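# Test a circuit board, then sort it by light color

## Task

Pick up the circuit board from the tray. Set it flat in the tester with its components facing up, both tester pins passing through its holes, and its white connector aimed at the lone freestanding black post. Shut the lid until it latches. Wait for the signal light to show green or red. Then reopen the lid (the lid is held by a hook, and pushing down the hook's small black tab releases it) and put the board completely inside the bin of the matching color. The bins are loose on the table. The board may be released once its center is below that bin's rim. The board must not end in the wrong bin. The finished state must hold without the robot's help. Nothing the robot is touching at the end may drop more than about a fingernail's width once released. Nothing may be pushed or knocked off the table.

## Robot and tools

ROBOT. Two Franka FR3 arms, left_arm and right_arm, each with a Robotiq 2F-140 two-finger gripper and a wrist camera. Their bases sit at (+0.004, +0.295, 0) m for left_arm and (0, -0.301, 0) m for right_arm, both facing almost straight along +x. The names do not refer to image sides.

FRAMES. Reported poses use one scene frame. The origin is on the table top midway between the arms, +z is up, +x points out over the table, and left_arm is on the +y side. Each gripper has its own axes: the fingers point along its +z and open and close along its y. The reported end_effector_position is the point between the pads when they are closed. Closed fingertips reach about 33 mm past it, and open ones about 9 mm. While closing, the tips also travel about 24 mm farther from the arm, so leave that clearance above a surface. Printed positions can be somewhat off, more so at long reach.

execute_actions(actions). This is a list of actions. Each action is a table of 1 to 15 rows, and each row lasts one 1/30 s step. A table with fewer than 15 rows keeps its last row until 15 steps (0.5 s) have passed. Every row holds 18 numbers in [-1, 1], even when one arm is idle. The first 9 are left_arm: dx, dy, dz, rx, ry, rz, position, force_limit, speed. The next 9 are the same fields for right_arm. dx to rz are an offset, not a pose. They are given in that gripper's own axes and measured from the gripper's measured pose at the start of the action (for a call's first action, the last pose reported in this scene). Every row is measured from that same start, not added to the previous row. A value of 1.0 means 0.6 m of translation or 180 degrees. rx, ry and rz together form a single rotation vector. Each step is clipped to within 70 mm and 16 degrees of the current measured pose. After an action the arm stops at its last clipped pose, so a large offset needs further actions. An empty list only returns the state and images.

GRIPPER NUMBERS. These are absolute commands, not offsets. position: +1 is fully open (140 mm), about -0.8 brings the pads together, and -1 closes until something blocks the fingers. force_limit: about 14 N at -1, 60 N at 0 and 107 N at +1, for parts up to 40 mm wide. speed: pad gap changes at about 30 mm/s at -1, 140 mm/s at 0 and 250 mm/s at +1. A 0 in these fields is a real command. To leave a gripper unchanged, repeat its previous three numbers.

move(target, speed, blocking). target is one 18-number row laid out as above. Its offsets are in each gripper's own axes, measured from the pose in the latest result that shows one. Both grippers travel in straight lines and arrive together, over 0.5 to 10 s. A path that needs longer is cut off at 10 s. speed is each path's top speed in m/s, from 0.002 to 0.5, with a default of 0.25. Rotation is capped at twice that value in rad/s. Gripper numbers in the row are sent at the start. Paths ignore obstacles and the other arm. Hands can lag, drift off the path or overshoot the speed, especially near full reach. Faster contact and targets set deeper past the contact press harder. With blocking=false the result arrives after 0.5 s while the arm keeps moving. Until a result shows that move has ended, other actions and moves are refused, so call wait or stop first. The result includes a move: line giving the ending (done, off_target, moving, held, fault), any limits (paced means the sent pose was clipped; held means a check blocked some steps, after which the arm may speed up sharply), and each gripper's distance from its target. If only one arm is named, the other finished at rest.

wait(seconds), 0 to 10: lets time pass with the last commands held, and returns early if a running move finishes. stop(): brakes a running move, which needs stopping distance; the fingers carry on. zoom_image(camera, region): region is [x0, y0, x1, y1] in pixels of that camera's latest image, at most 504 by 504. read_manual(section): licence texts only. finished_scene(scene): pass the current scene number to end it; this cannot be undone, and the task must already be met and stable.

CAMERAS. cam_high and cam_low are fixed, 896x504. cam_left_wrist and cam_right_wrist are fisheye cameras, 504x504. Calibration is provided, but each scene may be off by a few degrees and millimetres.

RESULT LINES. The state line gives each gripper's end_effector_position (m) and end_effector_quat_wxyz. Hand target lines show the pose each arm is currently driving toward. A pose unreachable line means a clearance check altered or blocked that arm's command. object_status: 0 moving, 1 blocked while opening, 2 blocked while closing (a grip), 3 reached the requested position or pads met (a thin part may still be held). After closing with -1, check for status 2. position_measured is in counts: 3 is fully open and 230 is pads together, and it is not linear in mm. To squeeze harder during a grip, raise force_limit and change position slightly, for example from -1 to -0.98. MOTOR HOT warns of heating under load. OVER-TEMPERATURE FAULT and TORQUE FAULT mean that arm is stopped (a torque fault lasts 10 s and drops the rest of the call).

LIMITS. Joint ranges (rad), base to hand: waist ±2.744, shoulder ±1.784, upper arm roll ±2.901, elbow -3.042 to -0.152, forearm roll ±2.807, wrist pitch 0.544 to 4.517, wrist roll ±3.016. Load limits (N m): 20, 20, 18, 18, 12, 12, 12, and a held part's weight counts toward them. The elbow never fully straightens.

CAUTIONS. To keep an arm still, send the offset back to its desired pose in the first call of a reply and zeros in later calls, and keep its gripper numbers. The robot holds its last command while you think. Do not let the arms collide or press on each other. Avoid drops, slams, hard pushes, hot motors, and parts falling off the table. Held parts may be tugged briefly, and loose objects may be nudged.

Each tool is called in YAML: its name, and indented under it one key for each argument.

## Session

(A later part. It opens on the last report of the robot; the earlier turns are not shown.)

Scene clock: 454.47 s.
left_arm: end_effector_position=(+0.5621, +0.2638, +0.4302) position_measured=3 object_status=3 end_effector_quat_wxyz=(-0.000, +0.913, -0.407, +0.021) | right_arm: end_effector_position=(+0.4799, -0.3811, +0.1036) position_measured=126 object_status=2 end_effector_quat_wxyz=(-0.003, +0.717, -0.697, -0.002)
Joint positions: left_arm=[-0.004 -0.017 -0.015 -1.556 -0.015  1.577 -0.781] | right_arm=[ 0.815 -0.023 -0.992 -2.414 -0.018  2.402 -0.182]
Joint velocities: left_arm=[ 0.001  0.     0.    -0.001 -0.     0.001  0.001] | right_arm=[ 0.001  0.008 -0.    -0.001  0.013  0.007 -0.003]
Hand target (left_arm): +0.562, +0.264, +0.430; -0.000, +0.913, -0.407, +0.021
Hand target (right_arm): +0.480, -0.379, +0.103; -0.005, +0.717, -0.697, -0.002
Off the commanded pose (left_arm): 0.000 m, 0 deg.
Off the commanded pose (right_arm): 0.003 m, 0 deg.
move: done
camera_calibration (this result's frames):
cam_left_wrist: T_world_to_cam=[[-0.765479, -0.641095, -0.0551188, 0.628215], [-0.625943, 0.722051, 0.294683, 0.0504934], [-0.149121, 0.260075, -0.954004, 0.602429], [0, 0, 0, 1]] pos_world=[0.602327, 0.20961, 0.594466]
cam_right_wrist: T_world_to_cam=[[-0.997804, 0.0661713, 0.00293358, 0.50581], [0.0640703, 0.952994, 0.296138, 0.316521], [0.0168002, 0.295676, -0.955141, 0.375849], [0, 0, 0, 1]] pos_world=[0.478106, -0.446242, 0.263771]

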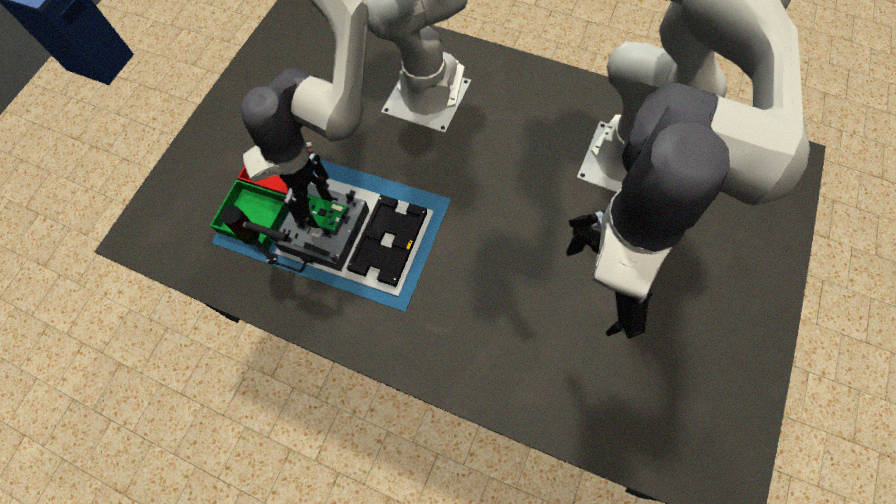

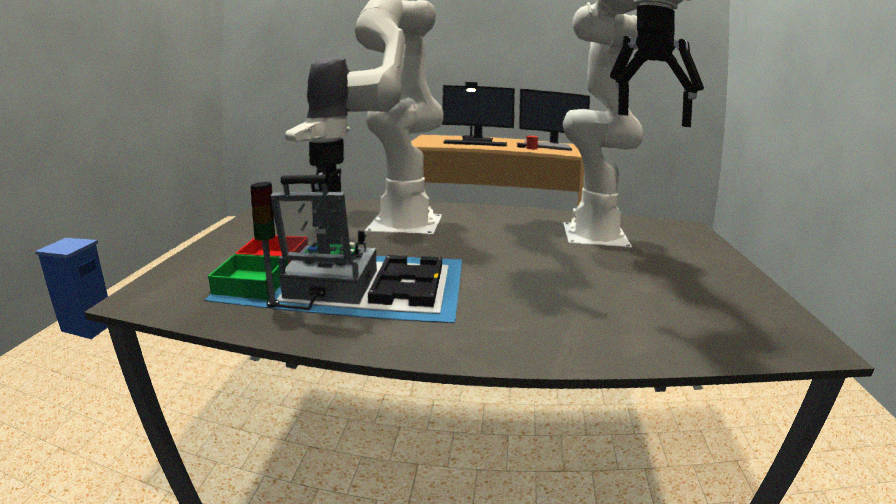

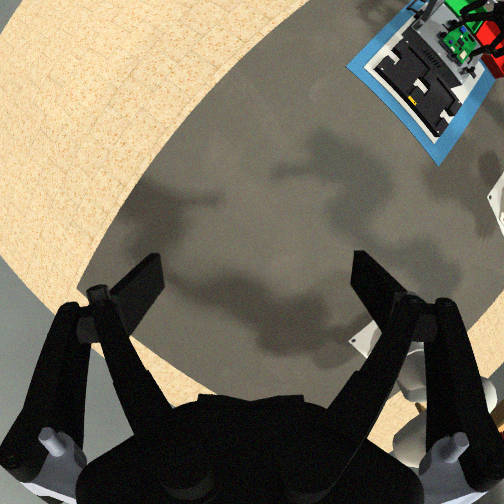

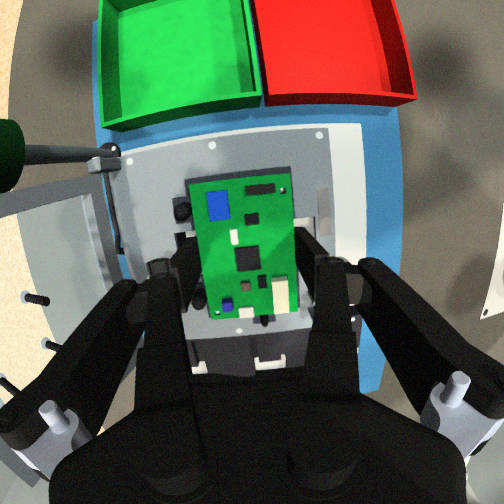

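move:
  target: [0,0,0,0,0,0,1,0,0, 0,0,0.008,0,0,-0.007,-1,0,-0.6]
  speed: 0.01

zoom_image:
  camera: "cam_right_wrist"
  region: [150, 130, 350, 330]

Scene clock: 470.93 s.
left_arm: end_effector_position=(+0.5621, +0.2638, +0.4302) position_measured=3 object_status=3 end_effector_quat_wxyz=(-0.000, +0.913, -0.407, +0.021) | right_arm: end_effector_position=(+0.4806, -0.3816, +0.1001) position_measured=126 object_status=2 end_effector_quat_wxyz=(-0.003, +0.721, -0.693, -0.001)
Joint positions: left_arm=[-0.004 -0.017 -0.015 -1.556 -0.015  1.577 -0.781] | right_arm=[ 0.815 -0.008 -0.992 -2.416 -0.001  2.413 -0.208]
Joint velocities: left_arm=[-0.001 -0.    -0.001  0.002  0.001 -0.    -0.001] | right_arm=[ 0.001  0.002  0.001  0.     0.005  0.001 -0.006]
Hand target (left_arm): +0.562, +0.264, +0.430; -0.000, +0.913, -0.407, +0.021
Hand target (right_arm): +0.480, -0.381, +0.099; -0.003, +0.724, -0.690, -0.002
Off the commanded pose (left_arm): 0.000 m, 0 deg.
Off the commanded pose (right_arm): 0.002 m, 1 deg.
move: done
camera_calibration (this result's frames):
cam_left_wrist: T_world_to_cam=[[-0.765479, -0.641095, -0.0551188, 0.628215], [-0.625943, 0.722051, 0.294683, 0.0504933], [-0.149121, 0.260075, -0.954004, 0.602428], [0, 0, 0, 1]] pos_world=[0.602327, 0.20961, 0.594466]
cam_right_wrist: T_world_to_cam=[[-0.998597, 0.0529268, 0.00178395, 0.501989], [0.0510915, 0.954015, 0.295374, 0.324682], [0.0139313, 0.295051, -0.95538, 0.373813], [0, 0, 0, 1]] pos_world=[0.479488, -0.446613, 0.260335]

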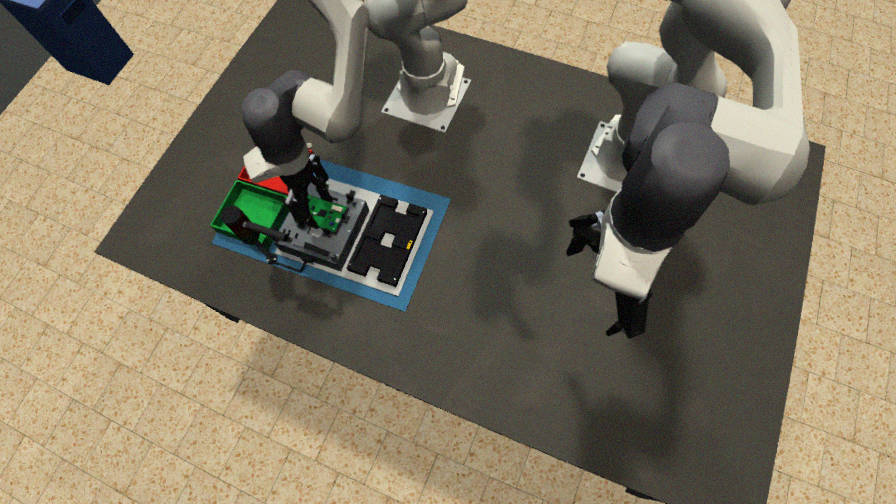

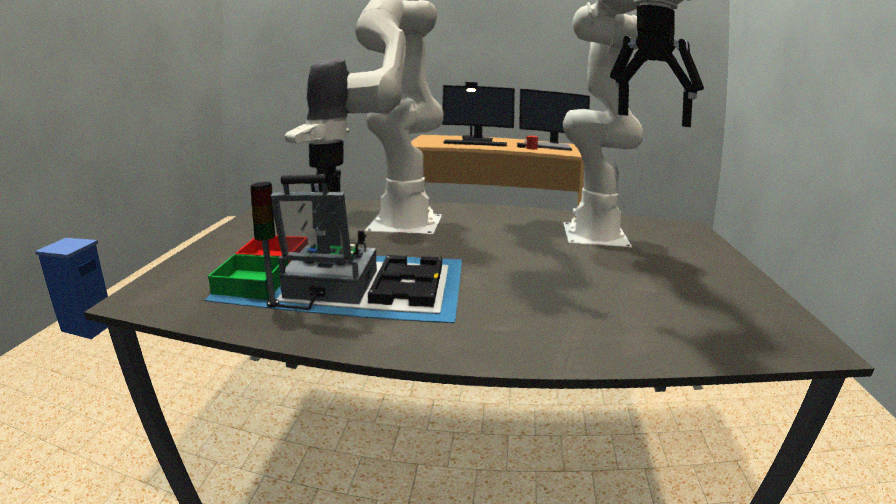

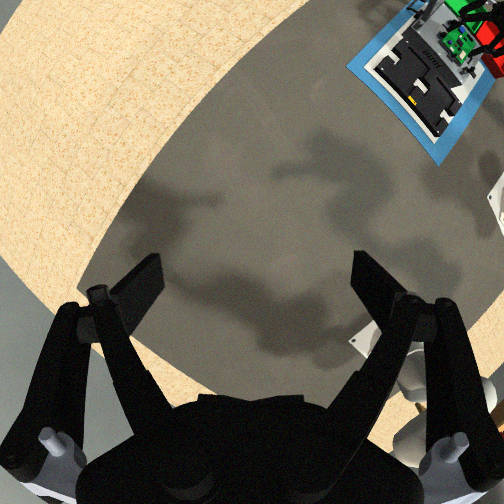

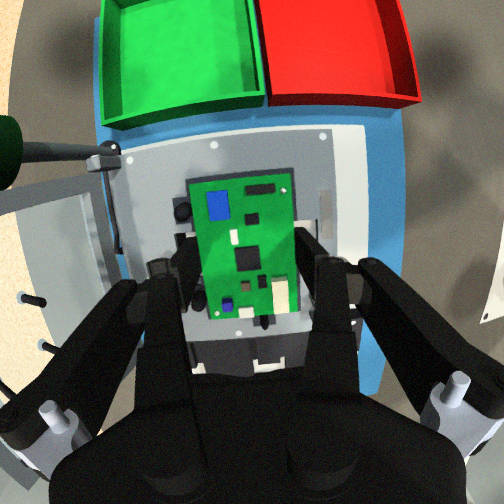

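Region (150, 130, 350, 330) of cam_right_wrist's 504x504 image, scaled by 2.520, with more detail than that image has.

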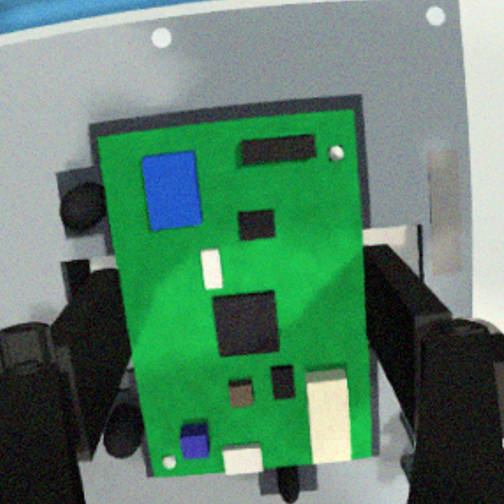

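move:
  target: [0,0,0,0,0,0,1,0,0, 0,0,0.009,0,0,-0.002,-1,0,-0.6]
  speed: 0.01

zoom_image:
  camera: "cam_right_wrist"
  region: [150, 130, 350, 330]

zoom_image:
  camera: "cam_high"
  region: [270, 160, 390, 270]

Scene clock: 477.33 s.
left_arm: end_effector_position=(+0.5621, +0.2638, +0.4302) position_measured=3 object_status=3 end_effector_quat_wxyz=(-0.000, +0.913, -0.407, +0.021) | right_arm: end_effector_position=(+0.4807, -0.3818, +0.0974) position_measured=126 object_status=2 end_effector_quat_wxyz=(-0.004, +0.720, -0.694, -0.002)
Joint positions: left_arm=[-0.004 -0.017 -0.015 -1.556 -0.015  1.577 -0.781] | right_arm=[ 0.813  0.003 -0.992 -2.416  0.019  2.419 -0.222]
Joint velocities: left_arm=[ 0.002  0.001  0.     0.001 -0.001  0.    -0.   ] | right_arm=[-0.003 -0.    -0.001 -0.001  0.007  0.001 -0.011]
Hand target (left_arm): +0.562, +0.264, +0.430; -0.000, +0.913, -0.407, +0.021
Hand target (right_arm): +0.481, -0.382, +0.095; -0.003, +0.723, -0.691, -0.001
Off the commanded pose (left_arm): 0.000 m, 0 deg.
Off the commanded pose (right_arm): 0.003 m, 1 deg.
move: done
camera_calibration (this result's frames):
cam_left_wrist: T_world_to_cam=[[-0.765479, -0.641095, -0.0551188, 0.628215], [-0.625943, 0.722051, 0.294683, 0.0504933], [-0.149121, 0.260075, -0.954004, 0.602428], [0, 0, 0, 1]] pos_world=[0.602327, 0.20961, 0.594466]
cam_right_wrist: T_world_to_cam=[[-0.998479, 0.0550934, 0.00192566, 0.502935], [0.0531547, 0.952908, 0.298564, 0.323918], [0.0146139, 0.298212, -0.954388, 0.372094], [0, 0, 0, 1]] pos_world=[0.479514, -0.447336, 0.257443]

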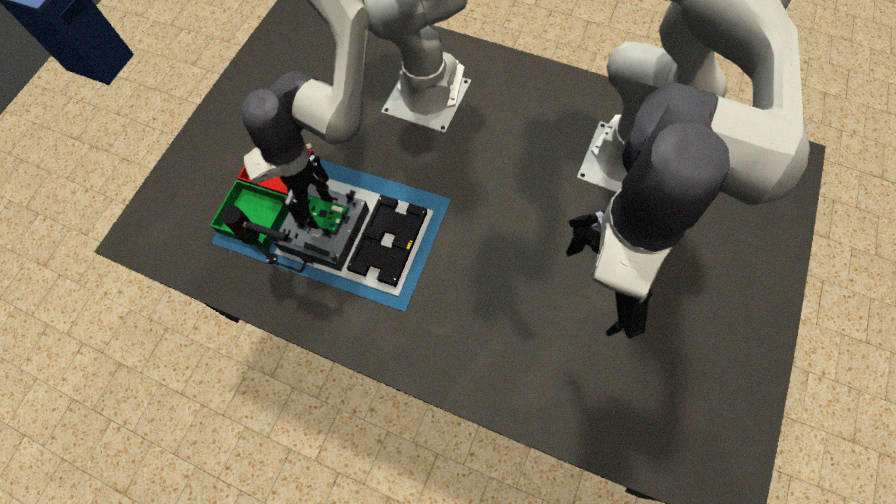

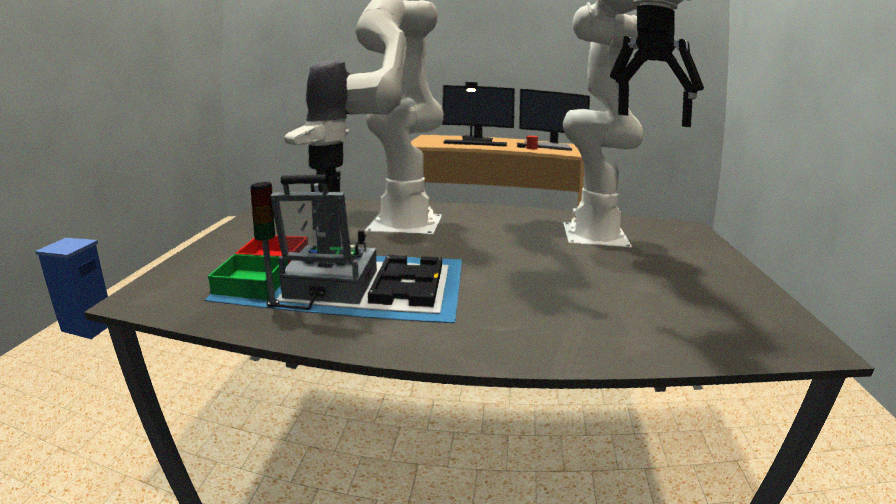

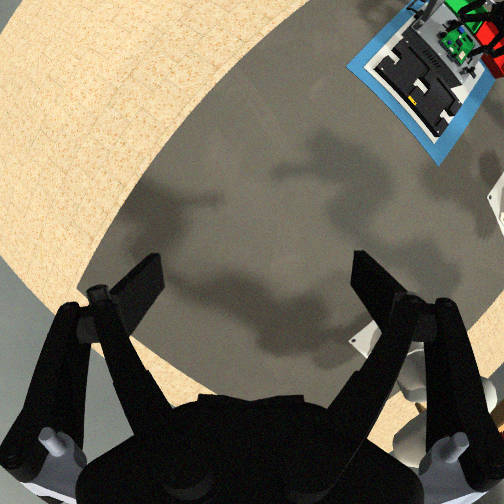

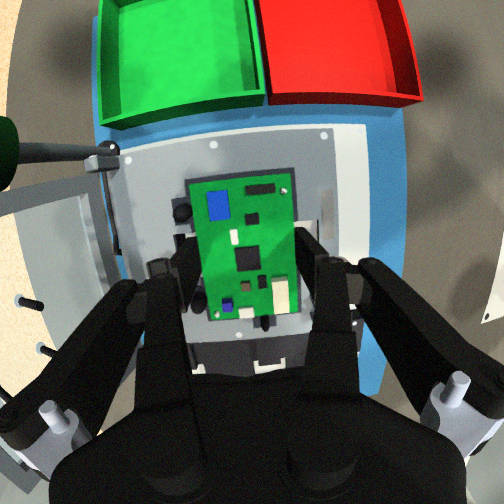

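Region (150, 130, 350, 330) of cam_right_wrist's 504x504 image, scaled by 2.520, with more detail than that image has.

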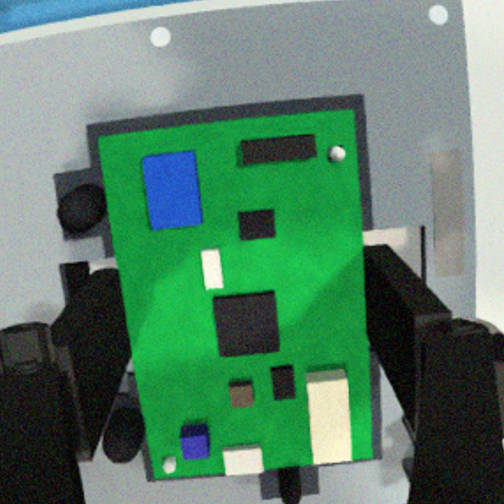

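Region (270, 160, 390, 270) of cam_high's 896x504 image, scaled by 4.200, with more detail than that image has; it fills the top 462 rows of this view, and the rest is white.

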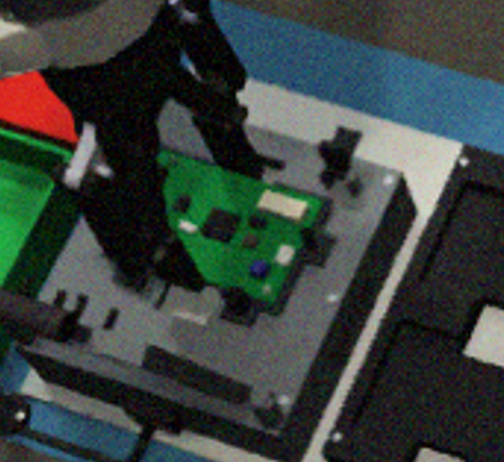

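move:
  target: [0,0,0,0,0,0,1,0,0, 0,0,0.007,0,0,0,-1,0,-0.6]
  speed: 0.01

zoom_image:
  camera: "cam_right_wrist"
  region: [150, 130, 350, 330]

Scene clock: 481.97 s.
left_arm: end_effector_position=(+0.5621, +0.2638, +0.4302) position_measured=3 object_status=3 end_effector_quat_wxyz=(-0.000, +0.913, -0.407, +0.021) | right_arm: end_effector_position=(+0.4808, -0.3820, +0.0968) position_measured=126 object_status=2 end_effector_quat_wxyz=(-0.006, +0.720, -0.694, -0.004)
Joint positions: left_arm=[-0.004 -0.017 -0.015 -1.556 -0.015  1.577 -0.781] | right_arm=[ 0.811  0.007 -0.992 -2.415  0.031  2.419 -0.232]
Joint velocities: left_arm=[ 0.001 -0.    -0.     0.    -0.    -0.001  0.001] | right_arm=[-0.001  0.001  0.    -0.001  0.005 -0.001 -0.009]
Hand target (left_arm): +0.562, +0.264, +0.430; -0.000, +0.913, -0.407, +0.021
Hand target (right_arm): +0.481, -0.382, +0.093; -0.004, +0.720, -0.694, -0.002
Off the commanded pose (left_arm): 0.000 m, 0 deg.
Off the commanded pose (right_arm): 0.004 m, 0 deg.
move: off_target (right_arm)
camera_calibration (this result's frames):
cam_left_wrist: T_world_to_cam=[[-0.765479, -0.641095, -0.0551187, 0.628215], [-0.625943, 0.722051, 0.294683, 0.0504933], [-0.149121, 0.260075, -0.954004, 0.602429], [0, 0, 0, 1]] pos_world=[0.602327, 0.209611, 0.594466]
cam_right_wrist: T_world_to_cam=[[-0.998394, 0.0565896, 0.00268819, 0.503466], [0.0547416, 0.951392, 0.303079, 0.322476], [0.0145936, 0.302739, -0.952962, 0.373101], [0, 0, 0, 1]] pos_world=[0.479559, -0.448245, 0.256462]

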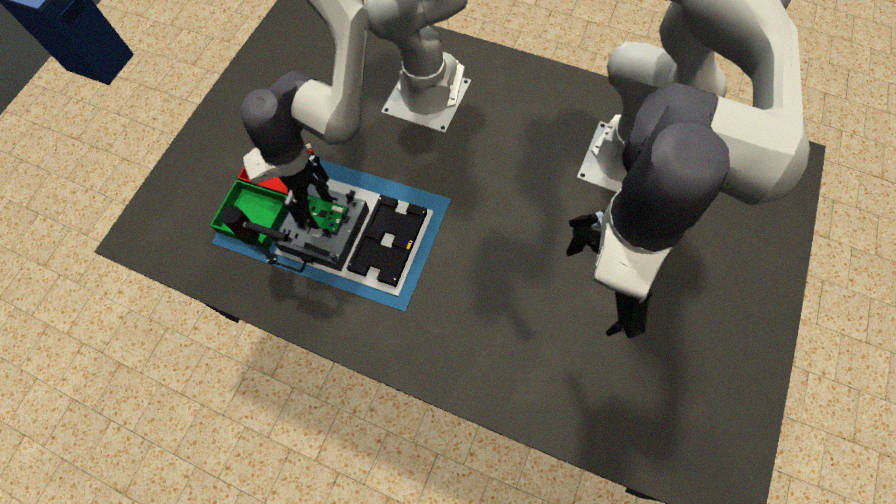

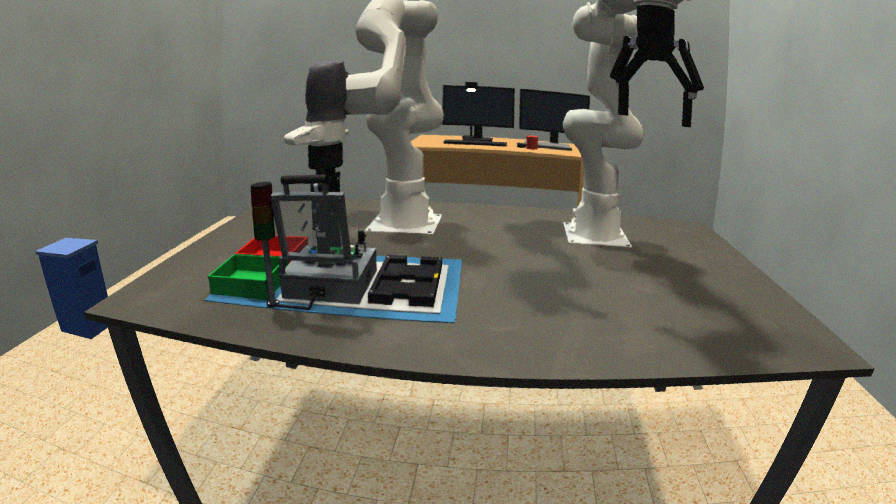

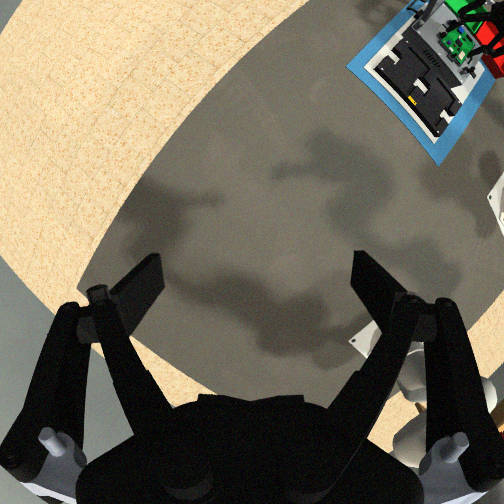

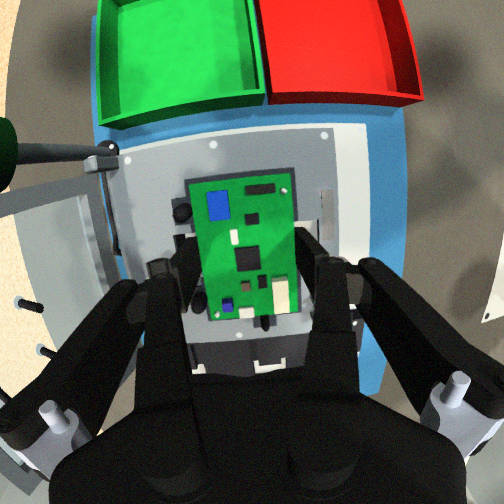

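Region (150, 130, 350, 330) of cam_right_wrist's 504x504 image, scaled by 2.520, with more detail than that image has.

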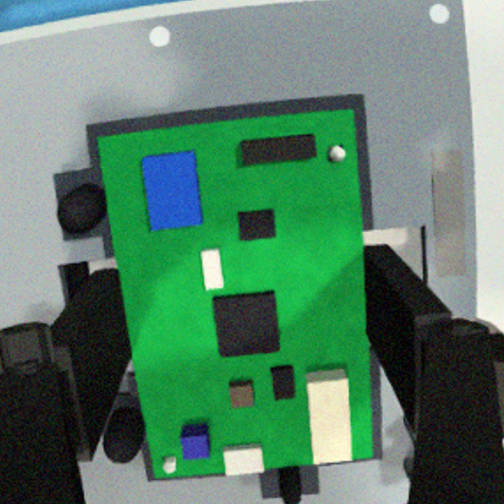

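execute_actions:
  actions:
    - [[0,0,0,0,0,0,1,0,0, 0,0,-0.002,0,0,0,0.25,0,-0.6]]
    - [[0,0,0,0,0,0,1,0,0, 0,0,0,0,0,0,0.25,0,-0.6]]

move:
  target: [0,0,0,0,0,0,1,0,0, 0,0,-0.2,0,0,0,0.25,0,-0.6]
  speed: 0.15

zoom_image:
  camera: "cam_right_wrist"
  region: [60, 60, 400, 340]

Scene clock: 489.60 s.
left_arm: end_effector_position=(+0.5621, +0.2638, +0.4302) position_measured=3 object_status=3 end_effector_quat_wxyz=(-0.000, +0.913, -0.407, +0.021) | right_arm: end_effector_position=(+0.4806, -0.3823, +0.0975) position_measured=98 object_status=3 end_effector_quat_wxyz=(-0.006, +0.721, -0.693, -0.004)
Joint positions: left_arm=[-0.004 -0.017 -0.015 -1.556 -0.015  1.577 -0.781] | right_arm=[ 0.81   0.005 -0.992 -2.414  0.028  2.416 -0.233]
Joint velocities: left_arm=[ 0.    -0.001  0.001  0.001 -0.001 -0.     0.   ] | right_arm=[ 0.001  0.     0.001 -0.001  0.001 -0.    -0.   ]
Hand target (left_arm): +0.562, +0.264, +0.430; -0.000, +0.913, -0.407, +0.021
Hand target (right_arm): +0.481, -0.382, +0.098; -0.006, +0.721, -0.693, -0.004
Off the commanded pose (left_arm): 0.000 m, 0 deg.
Off the commanded pose (right_arm): 0.000 m, 0 deg.
camera_calibration (this result's frames):
cam_left_wrist: T_world_to_cam=[[-0.765479, -0.641095, -0.0551187, 0.628215], [-0.625943, 0.722051, 0.294683, 0.0504933], [-0.149121, 0.260075, -0.954004, 0.602429], [0, 0, 0, 1]] pos_world=[0.602327, 0.20961, 0.594466]
cam_right_wrist: T_world_to_cam=[[-0.998503, 0.0546049, 0.00312956, 0.50253], [0.0529792, 0.951386, 0.30341, 0.323379], [0.0135903, 0.303122, -0.952855, 0.374537], [0, 0, 0, 1]] pos_world=[0.479556, -0.448629, 0.25719]

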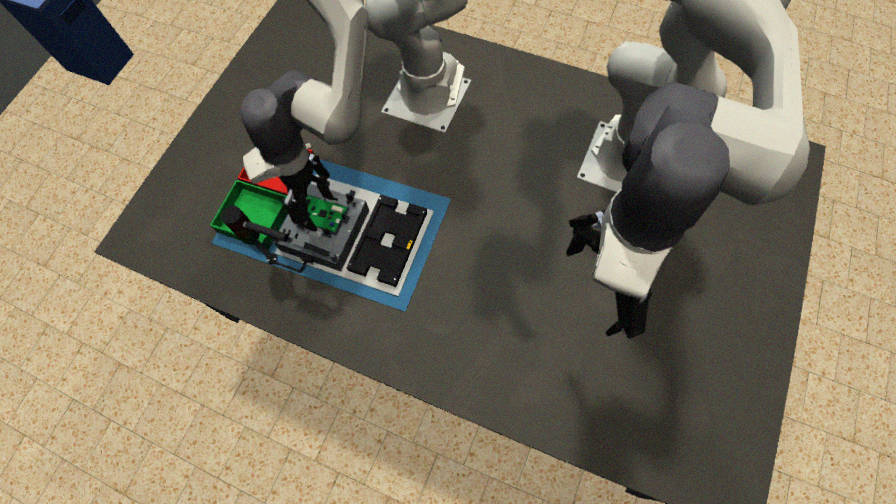

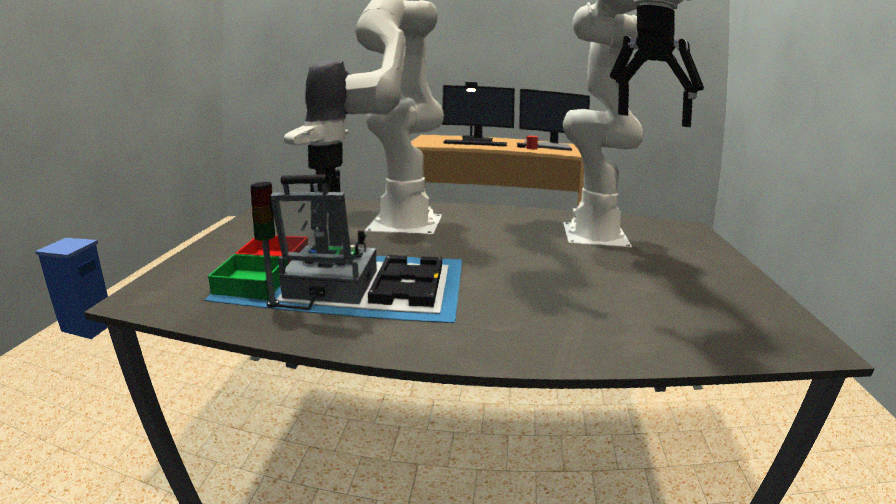

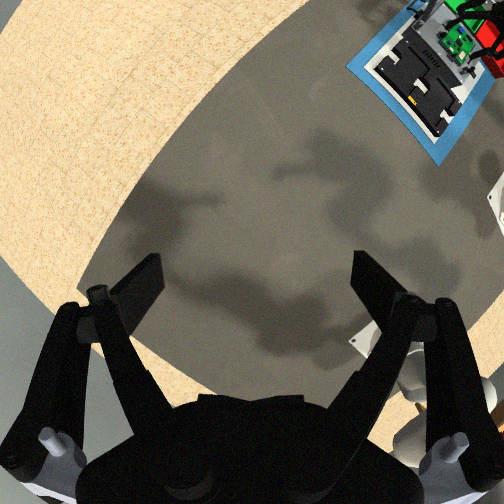

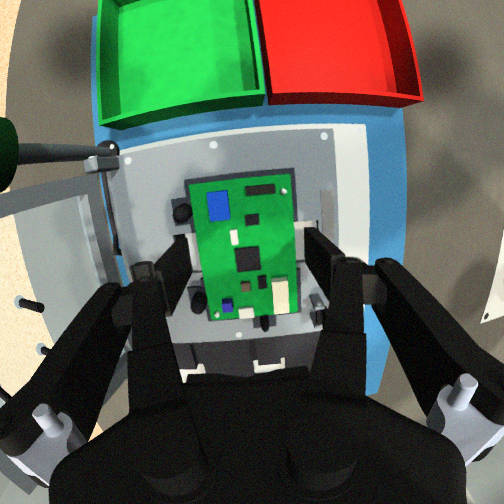

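Scene clock: 491.03 s.
left_arm: end_effector_position=(+0.5621, +0.2638, +0.4302) position_measured=3 object_status=3 end_effector_quat_wxyz=(-0.000, +0.913, -0.407, +0.021) | right_arm: end_effector_position=(+0.4826, -0.3843, +0.2154) position_measured=98 object_status=3 end_effector_quat_wxyz=(-0.008, +0.724, -0.690, -0.003)
Joint positions: left_arm=[-0.004 -0.017 -0.015 -1.556 -0.015  1.577 -0.781] | right_arm=[ 0.731 -0.268 -0.873 -2.27  -0.216  2.09  -0.056]
Joint velocities: left_arm=[ 0.001  0.002  0.001  0.     0.001  0.    -0.   ] | right_arm=[-0.006  0.002  0.005 -0.001  0.002 -0.012  0.02 ]
Hand target (left_arm): +0.562, +0.264, +0.430; -0.000, +0.913, -0.407, +0.021
Hand target (right_arm): +0.481, -0.385, +0.215; -0.006, +0.721, -0.693, -0.004
Off the commanded pose (left_arm): 0.000 m, 0 deg.
Off the commanded pose (right_arm): 0.003 m, 1 deg.
move: done
camera_calibration (this result's frames):
cam_left_wrist: T_world_to_cam=[[-0.765479, -0.641095, -0.0551188, 0.628215], [-0.625943, 0.722051, 0.294683, 0.0504933], [-0.149121, 0.260075, -0.954004, 0.602428], [0, 0, 0, 1]] pos_world=[0.602327, 0.209611, 0.594466]
cam_right_wrist: T_world_to_cam=[[-0.99897, 0.0453481, -0.00130326, 0.501835], [0.0427928, 0.95144, 0.304844, 0.294038], [0.0150641, 0.304474, -0.952401, 0.487127], [0, 0, 0, 1]] pos_world=[0.481398, -0.450835, 0.374959]

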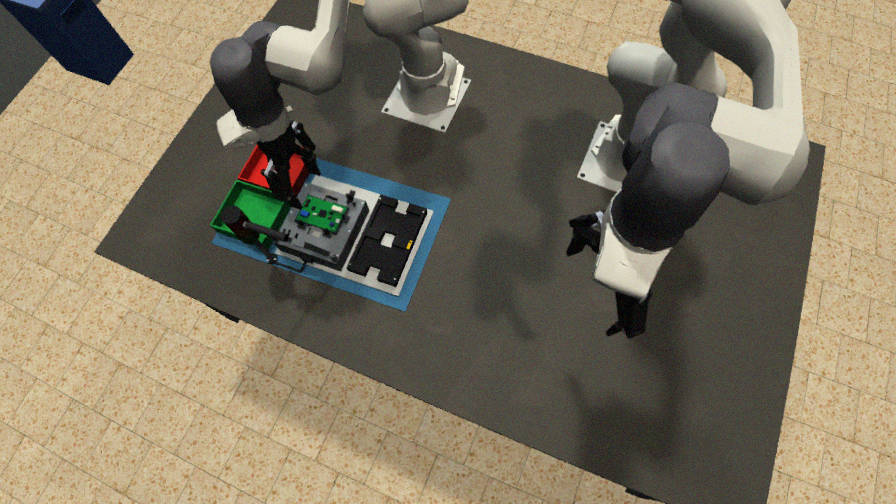

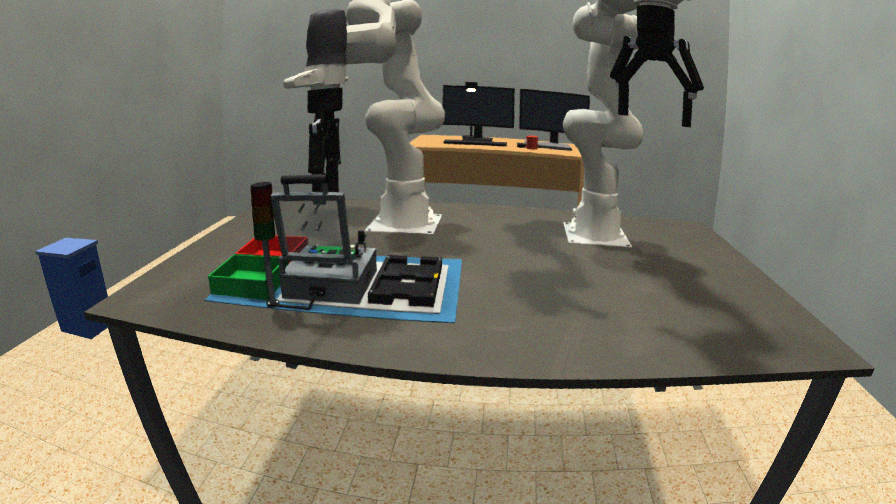

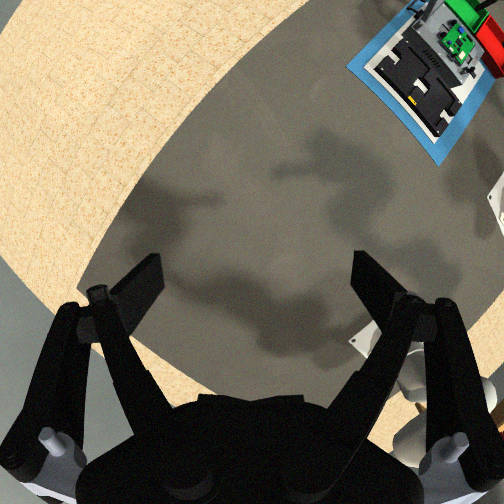

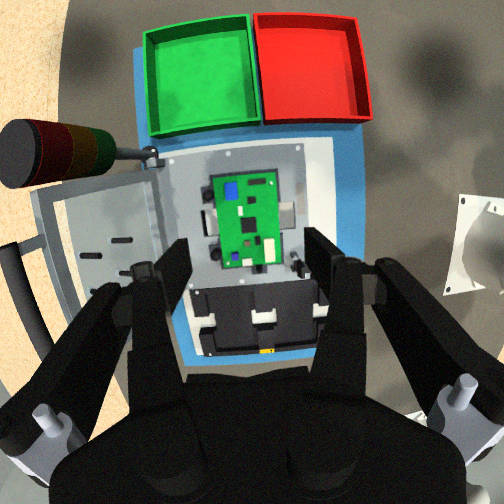

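Region (60, 60, 400, 340) of cam_right_wrist's 504x504 image, scaled by 1.482, with more detail than that image has; it fills the top 415 rows of this view, and the rest is white.

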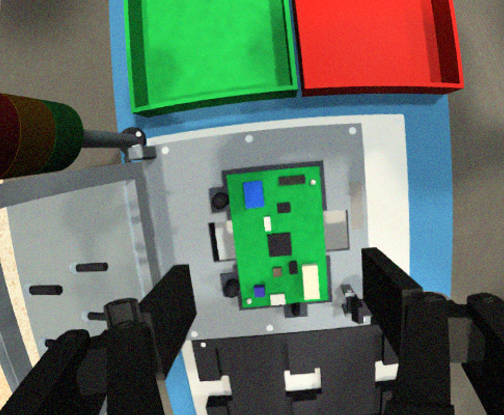

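zoom_image:
  camera: "cam_low"
  region: [250, 160, 370, 270]

zoom_image:
  camera: "cam_right_wrist"
  region: [0, 110, 220, 360]

zoom_image:
  camera: "cam_high"
  region: [210, 180, 370, 300]

Region (250, 160, 370, 270) of cam_low's 896x504 image, scaled by 4.200, with more detail than that image has; it fills the top 462 rows of this view, and the rest is white.

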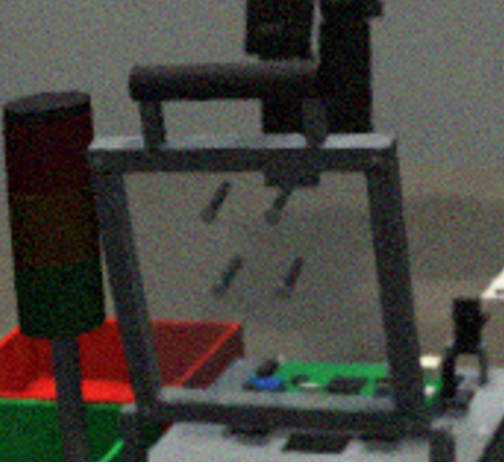

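Region (0, 110, 220, 360) of cam_right_wrist's 504x504 image, scaled by 2.016, with more detail than that image has; it fills the left 444 columns of this view, and the rest is white.

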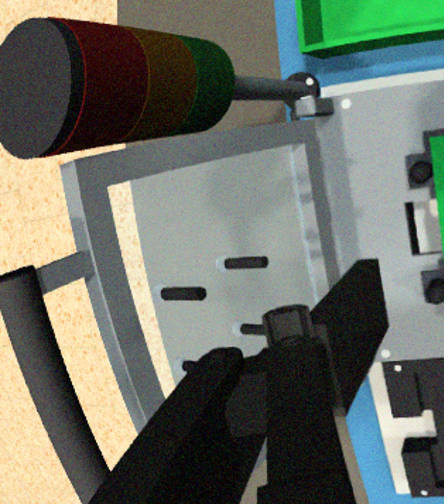

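Region (210, 180, 370, 300) of cam_high's 896x504 image, scaled by 3.150, with more detail than that image has; it fills the top 378 rows of this view, and the rest is white.

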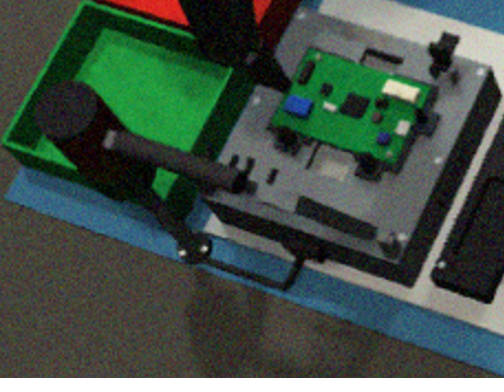

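move:
  target: [0,0,0,0,0,0,1,0,0, -0.0048,-0.052,-0.2497,0,0,0,0,0,0]
  speed: 0.3

move:
  target: [0,0,0,0,0,0,1,0,0, 0,-0.175,0,0,0,0,0,0,0]
  speed: 0.25

Scene clock: 612.33 s.
left_arm: end_effector_position=(+0.5621, +0.2638, +0.4302) position_measured=3 object_status=3 end_effector_quat_wxyz=(-0.000, +0.913, -0.407, +0.021) | right_arm: end_effector_position=(+0.5146, -0.3869, +0.3660) position_measured=129 object_status=3 end_effector_quat_wxyz=(-0.008, +0.720, -0.694, +0.000)
Joint positions: left_arm=[-0.004 -0.017 -0.015 -1.556 -0.015  1.577 -0.781] | right_arm=[ 0.757 -0.215 -0.844 -1.849 -0.15   1.714 -0.082]
Joint velocities: left_arm=[-0.    -0.     0.     0.    -0.     0.    -0.001] | right_arm=[-0.     0.001  0.001  0.002  0.    -0.011 -0.01 ]
Hand target (left_arm): +0.562, +0.264, +0.430; -0.000, +0.913, -0.407, +0.021
Hand target (right_arm): +0.513, -0.386, +0.366; -0.007, +0.722, -0.692, -0.002
Off the commanded pose (left_arm): 0.000 m, 0 deg.
Off the commanded pose (right_arm): 0.005 m, 1 deg.
move: off_target (right_arm)
camera_calibration (this result's frames):
cam_left_wrist: T_world_to_cam=[[-0.765479, -0.641095, -0.0551186, 0.628215], [-0.625943, 0.722051, 0.294683, 0.0504933], [-0.149121, 0.260075, -0.954004, 0.602429], [0, 0, 0, 1]] pos_world=[0.602327, 0.20961, 0.594466]
cam_right_wrist: T_world_to_cam=[[-0.998319, 0.0575652, -0.00670854, 0.540526], [0.0528837, 0.952194, 0.30088, 0.245758], [0.0237081, 0.30002, -0.953638, 0.625227], [0, 0, 0, 1]] pos_world=[0.511798, -0.452705, 0.525923]

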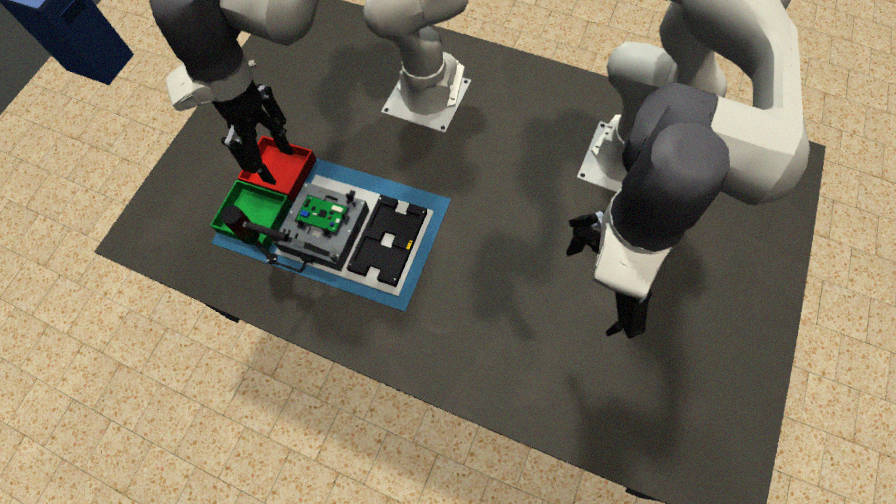

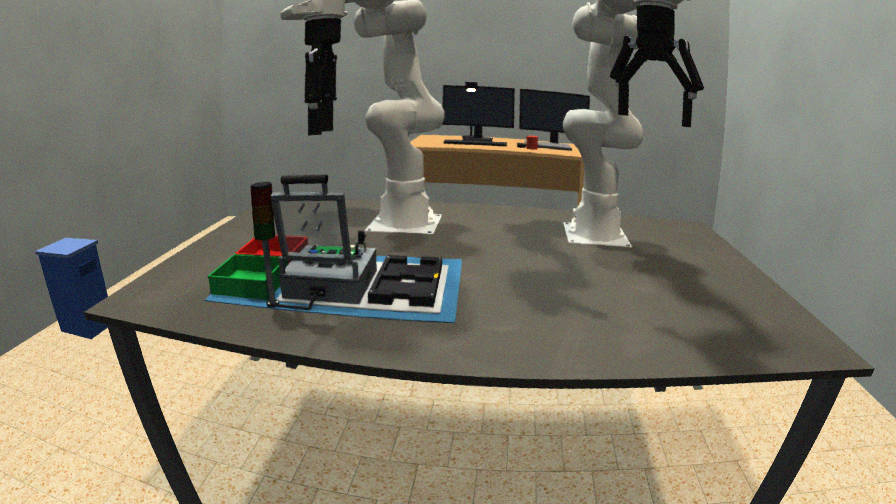

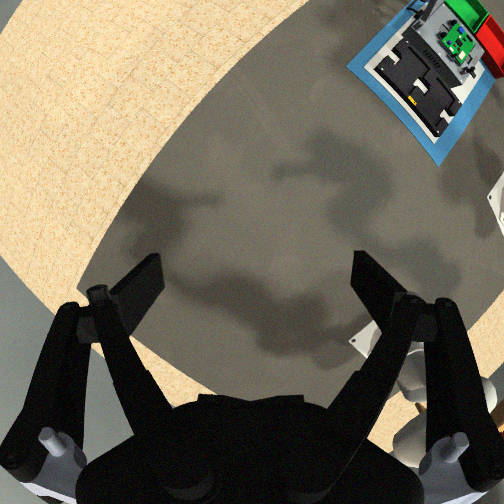

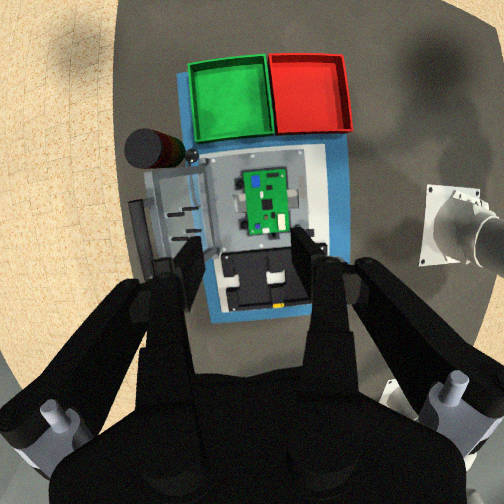

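Scene clock: 613.67 s.
left_arm: end_effector_position=(+0.5621, +0.2638, +0.4302) position_measured=3 object_status=3 end_effector_quat_wxyz=(-0.000, +0.913, -0.407, +0.021) | right_arm: end_effector_position=(+0.6196, -0.3878, +0.3740) position_measured=129 object_status=3 end_effector_quat_wxyz=(-0.008, +0.713, -0.701, +0.007)
Joint positions: left_arm=[-0.004 -0.017 -0.015 -1.556 -0.015  1.577 -0.781] | right_arm=[ 0.574  0.287 -0.872 -1.412  0.226  1.618 -0.293]
Joint velocities: left_arm=[-0.001 -0.    -0.    -0.    -0.    -0.    -0.   ] | right_arm=[-0.007  0.     0.008  0.004  0.001 -0.009 -0.025]
Hand target (left_arm): +0.562, +0.264, +0.430; -0.000, +0.913, -0.407, +0.021
Hand target (right_arm): +0.619, -0.387, +0.373; -0.007, +0.717, -0.697, +0.004
Off the commanded pose (left_arm): 0.000 m, 0 deg.
Off the commanded pose (right_arm): 0.008 m, 1 deg.
move: off_target (right_arm)
camera_calibration (this result's frames):
cam_left_wrist: T_world_to_cam=[[-0.765479, -0.641095, -0.0551188, 0.628215], [-0.625943, 0.722051, 0.294683, 0.0504933], [-0.149121, 0.260075, -0.954004, 0.602428], [0, 0, 0, 1]] pos_world=[0.602327, 0.20961, 0.594466]
cam_right_wrist: T_world_to_cam=[[-0.99698, 0.0759849, -0.0160434, 0.655224], [0.0679772, 0.953743, 0.292838, 0.232975], [0.0375525, 0.290863, -0.956027, 0.61942], [0, 0, 0, 1]] pos_world=[0.614148, -0.452152, 0.534471]

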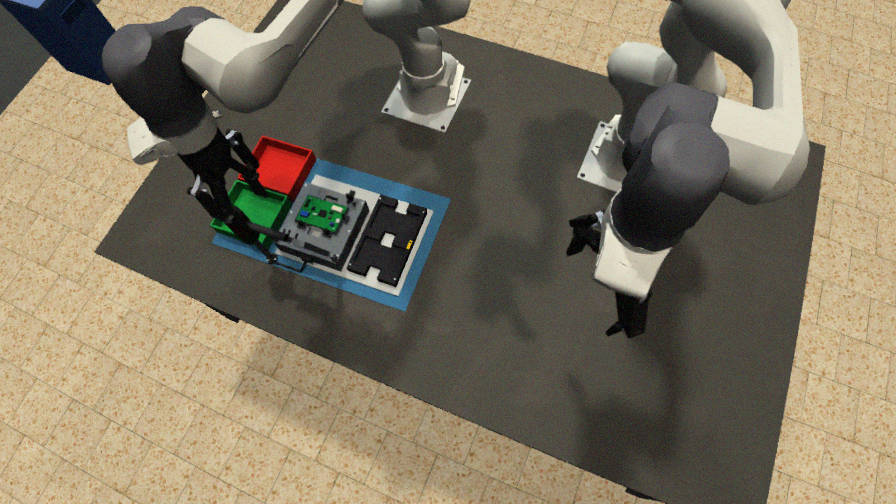

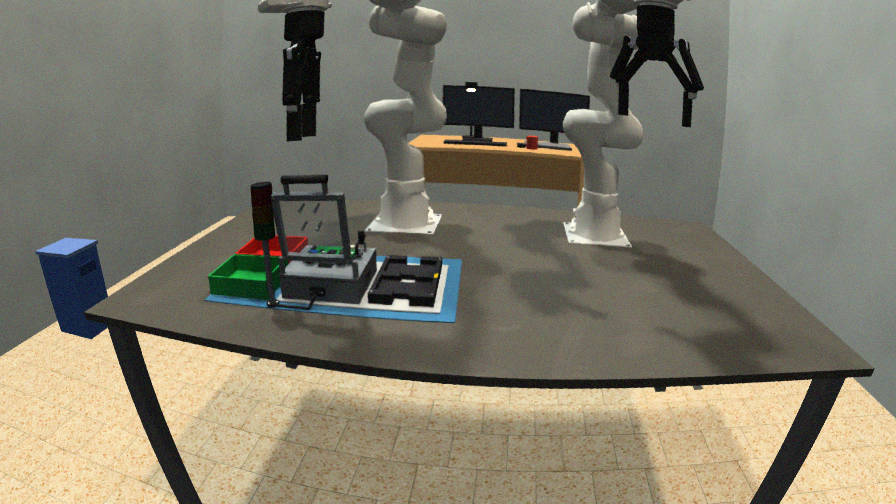

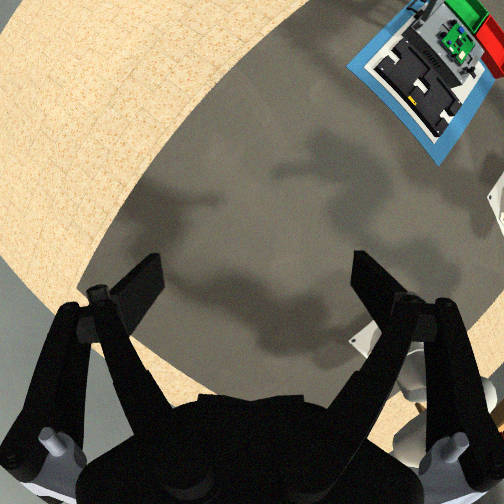

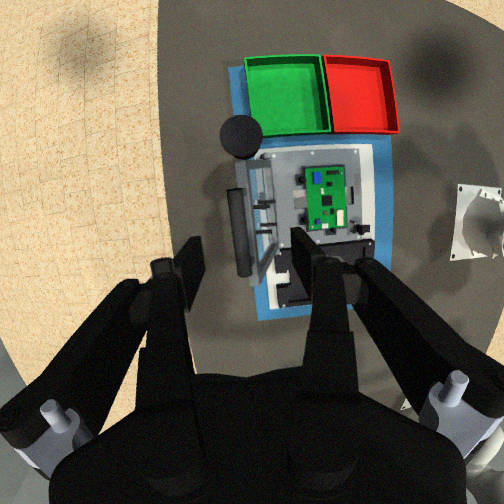

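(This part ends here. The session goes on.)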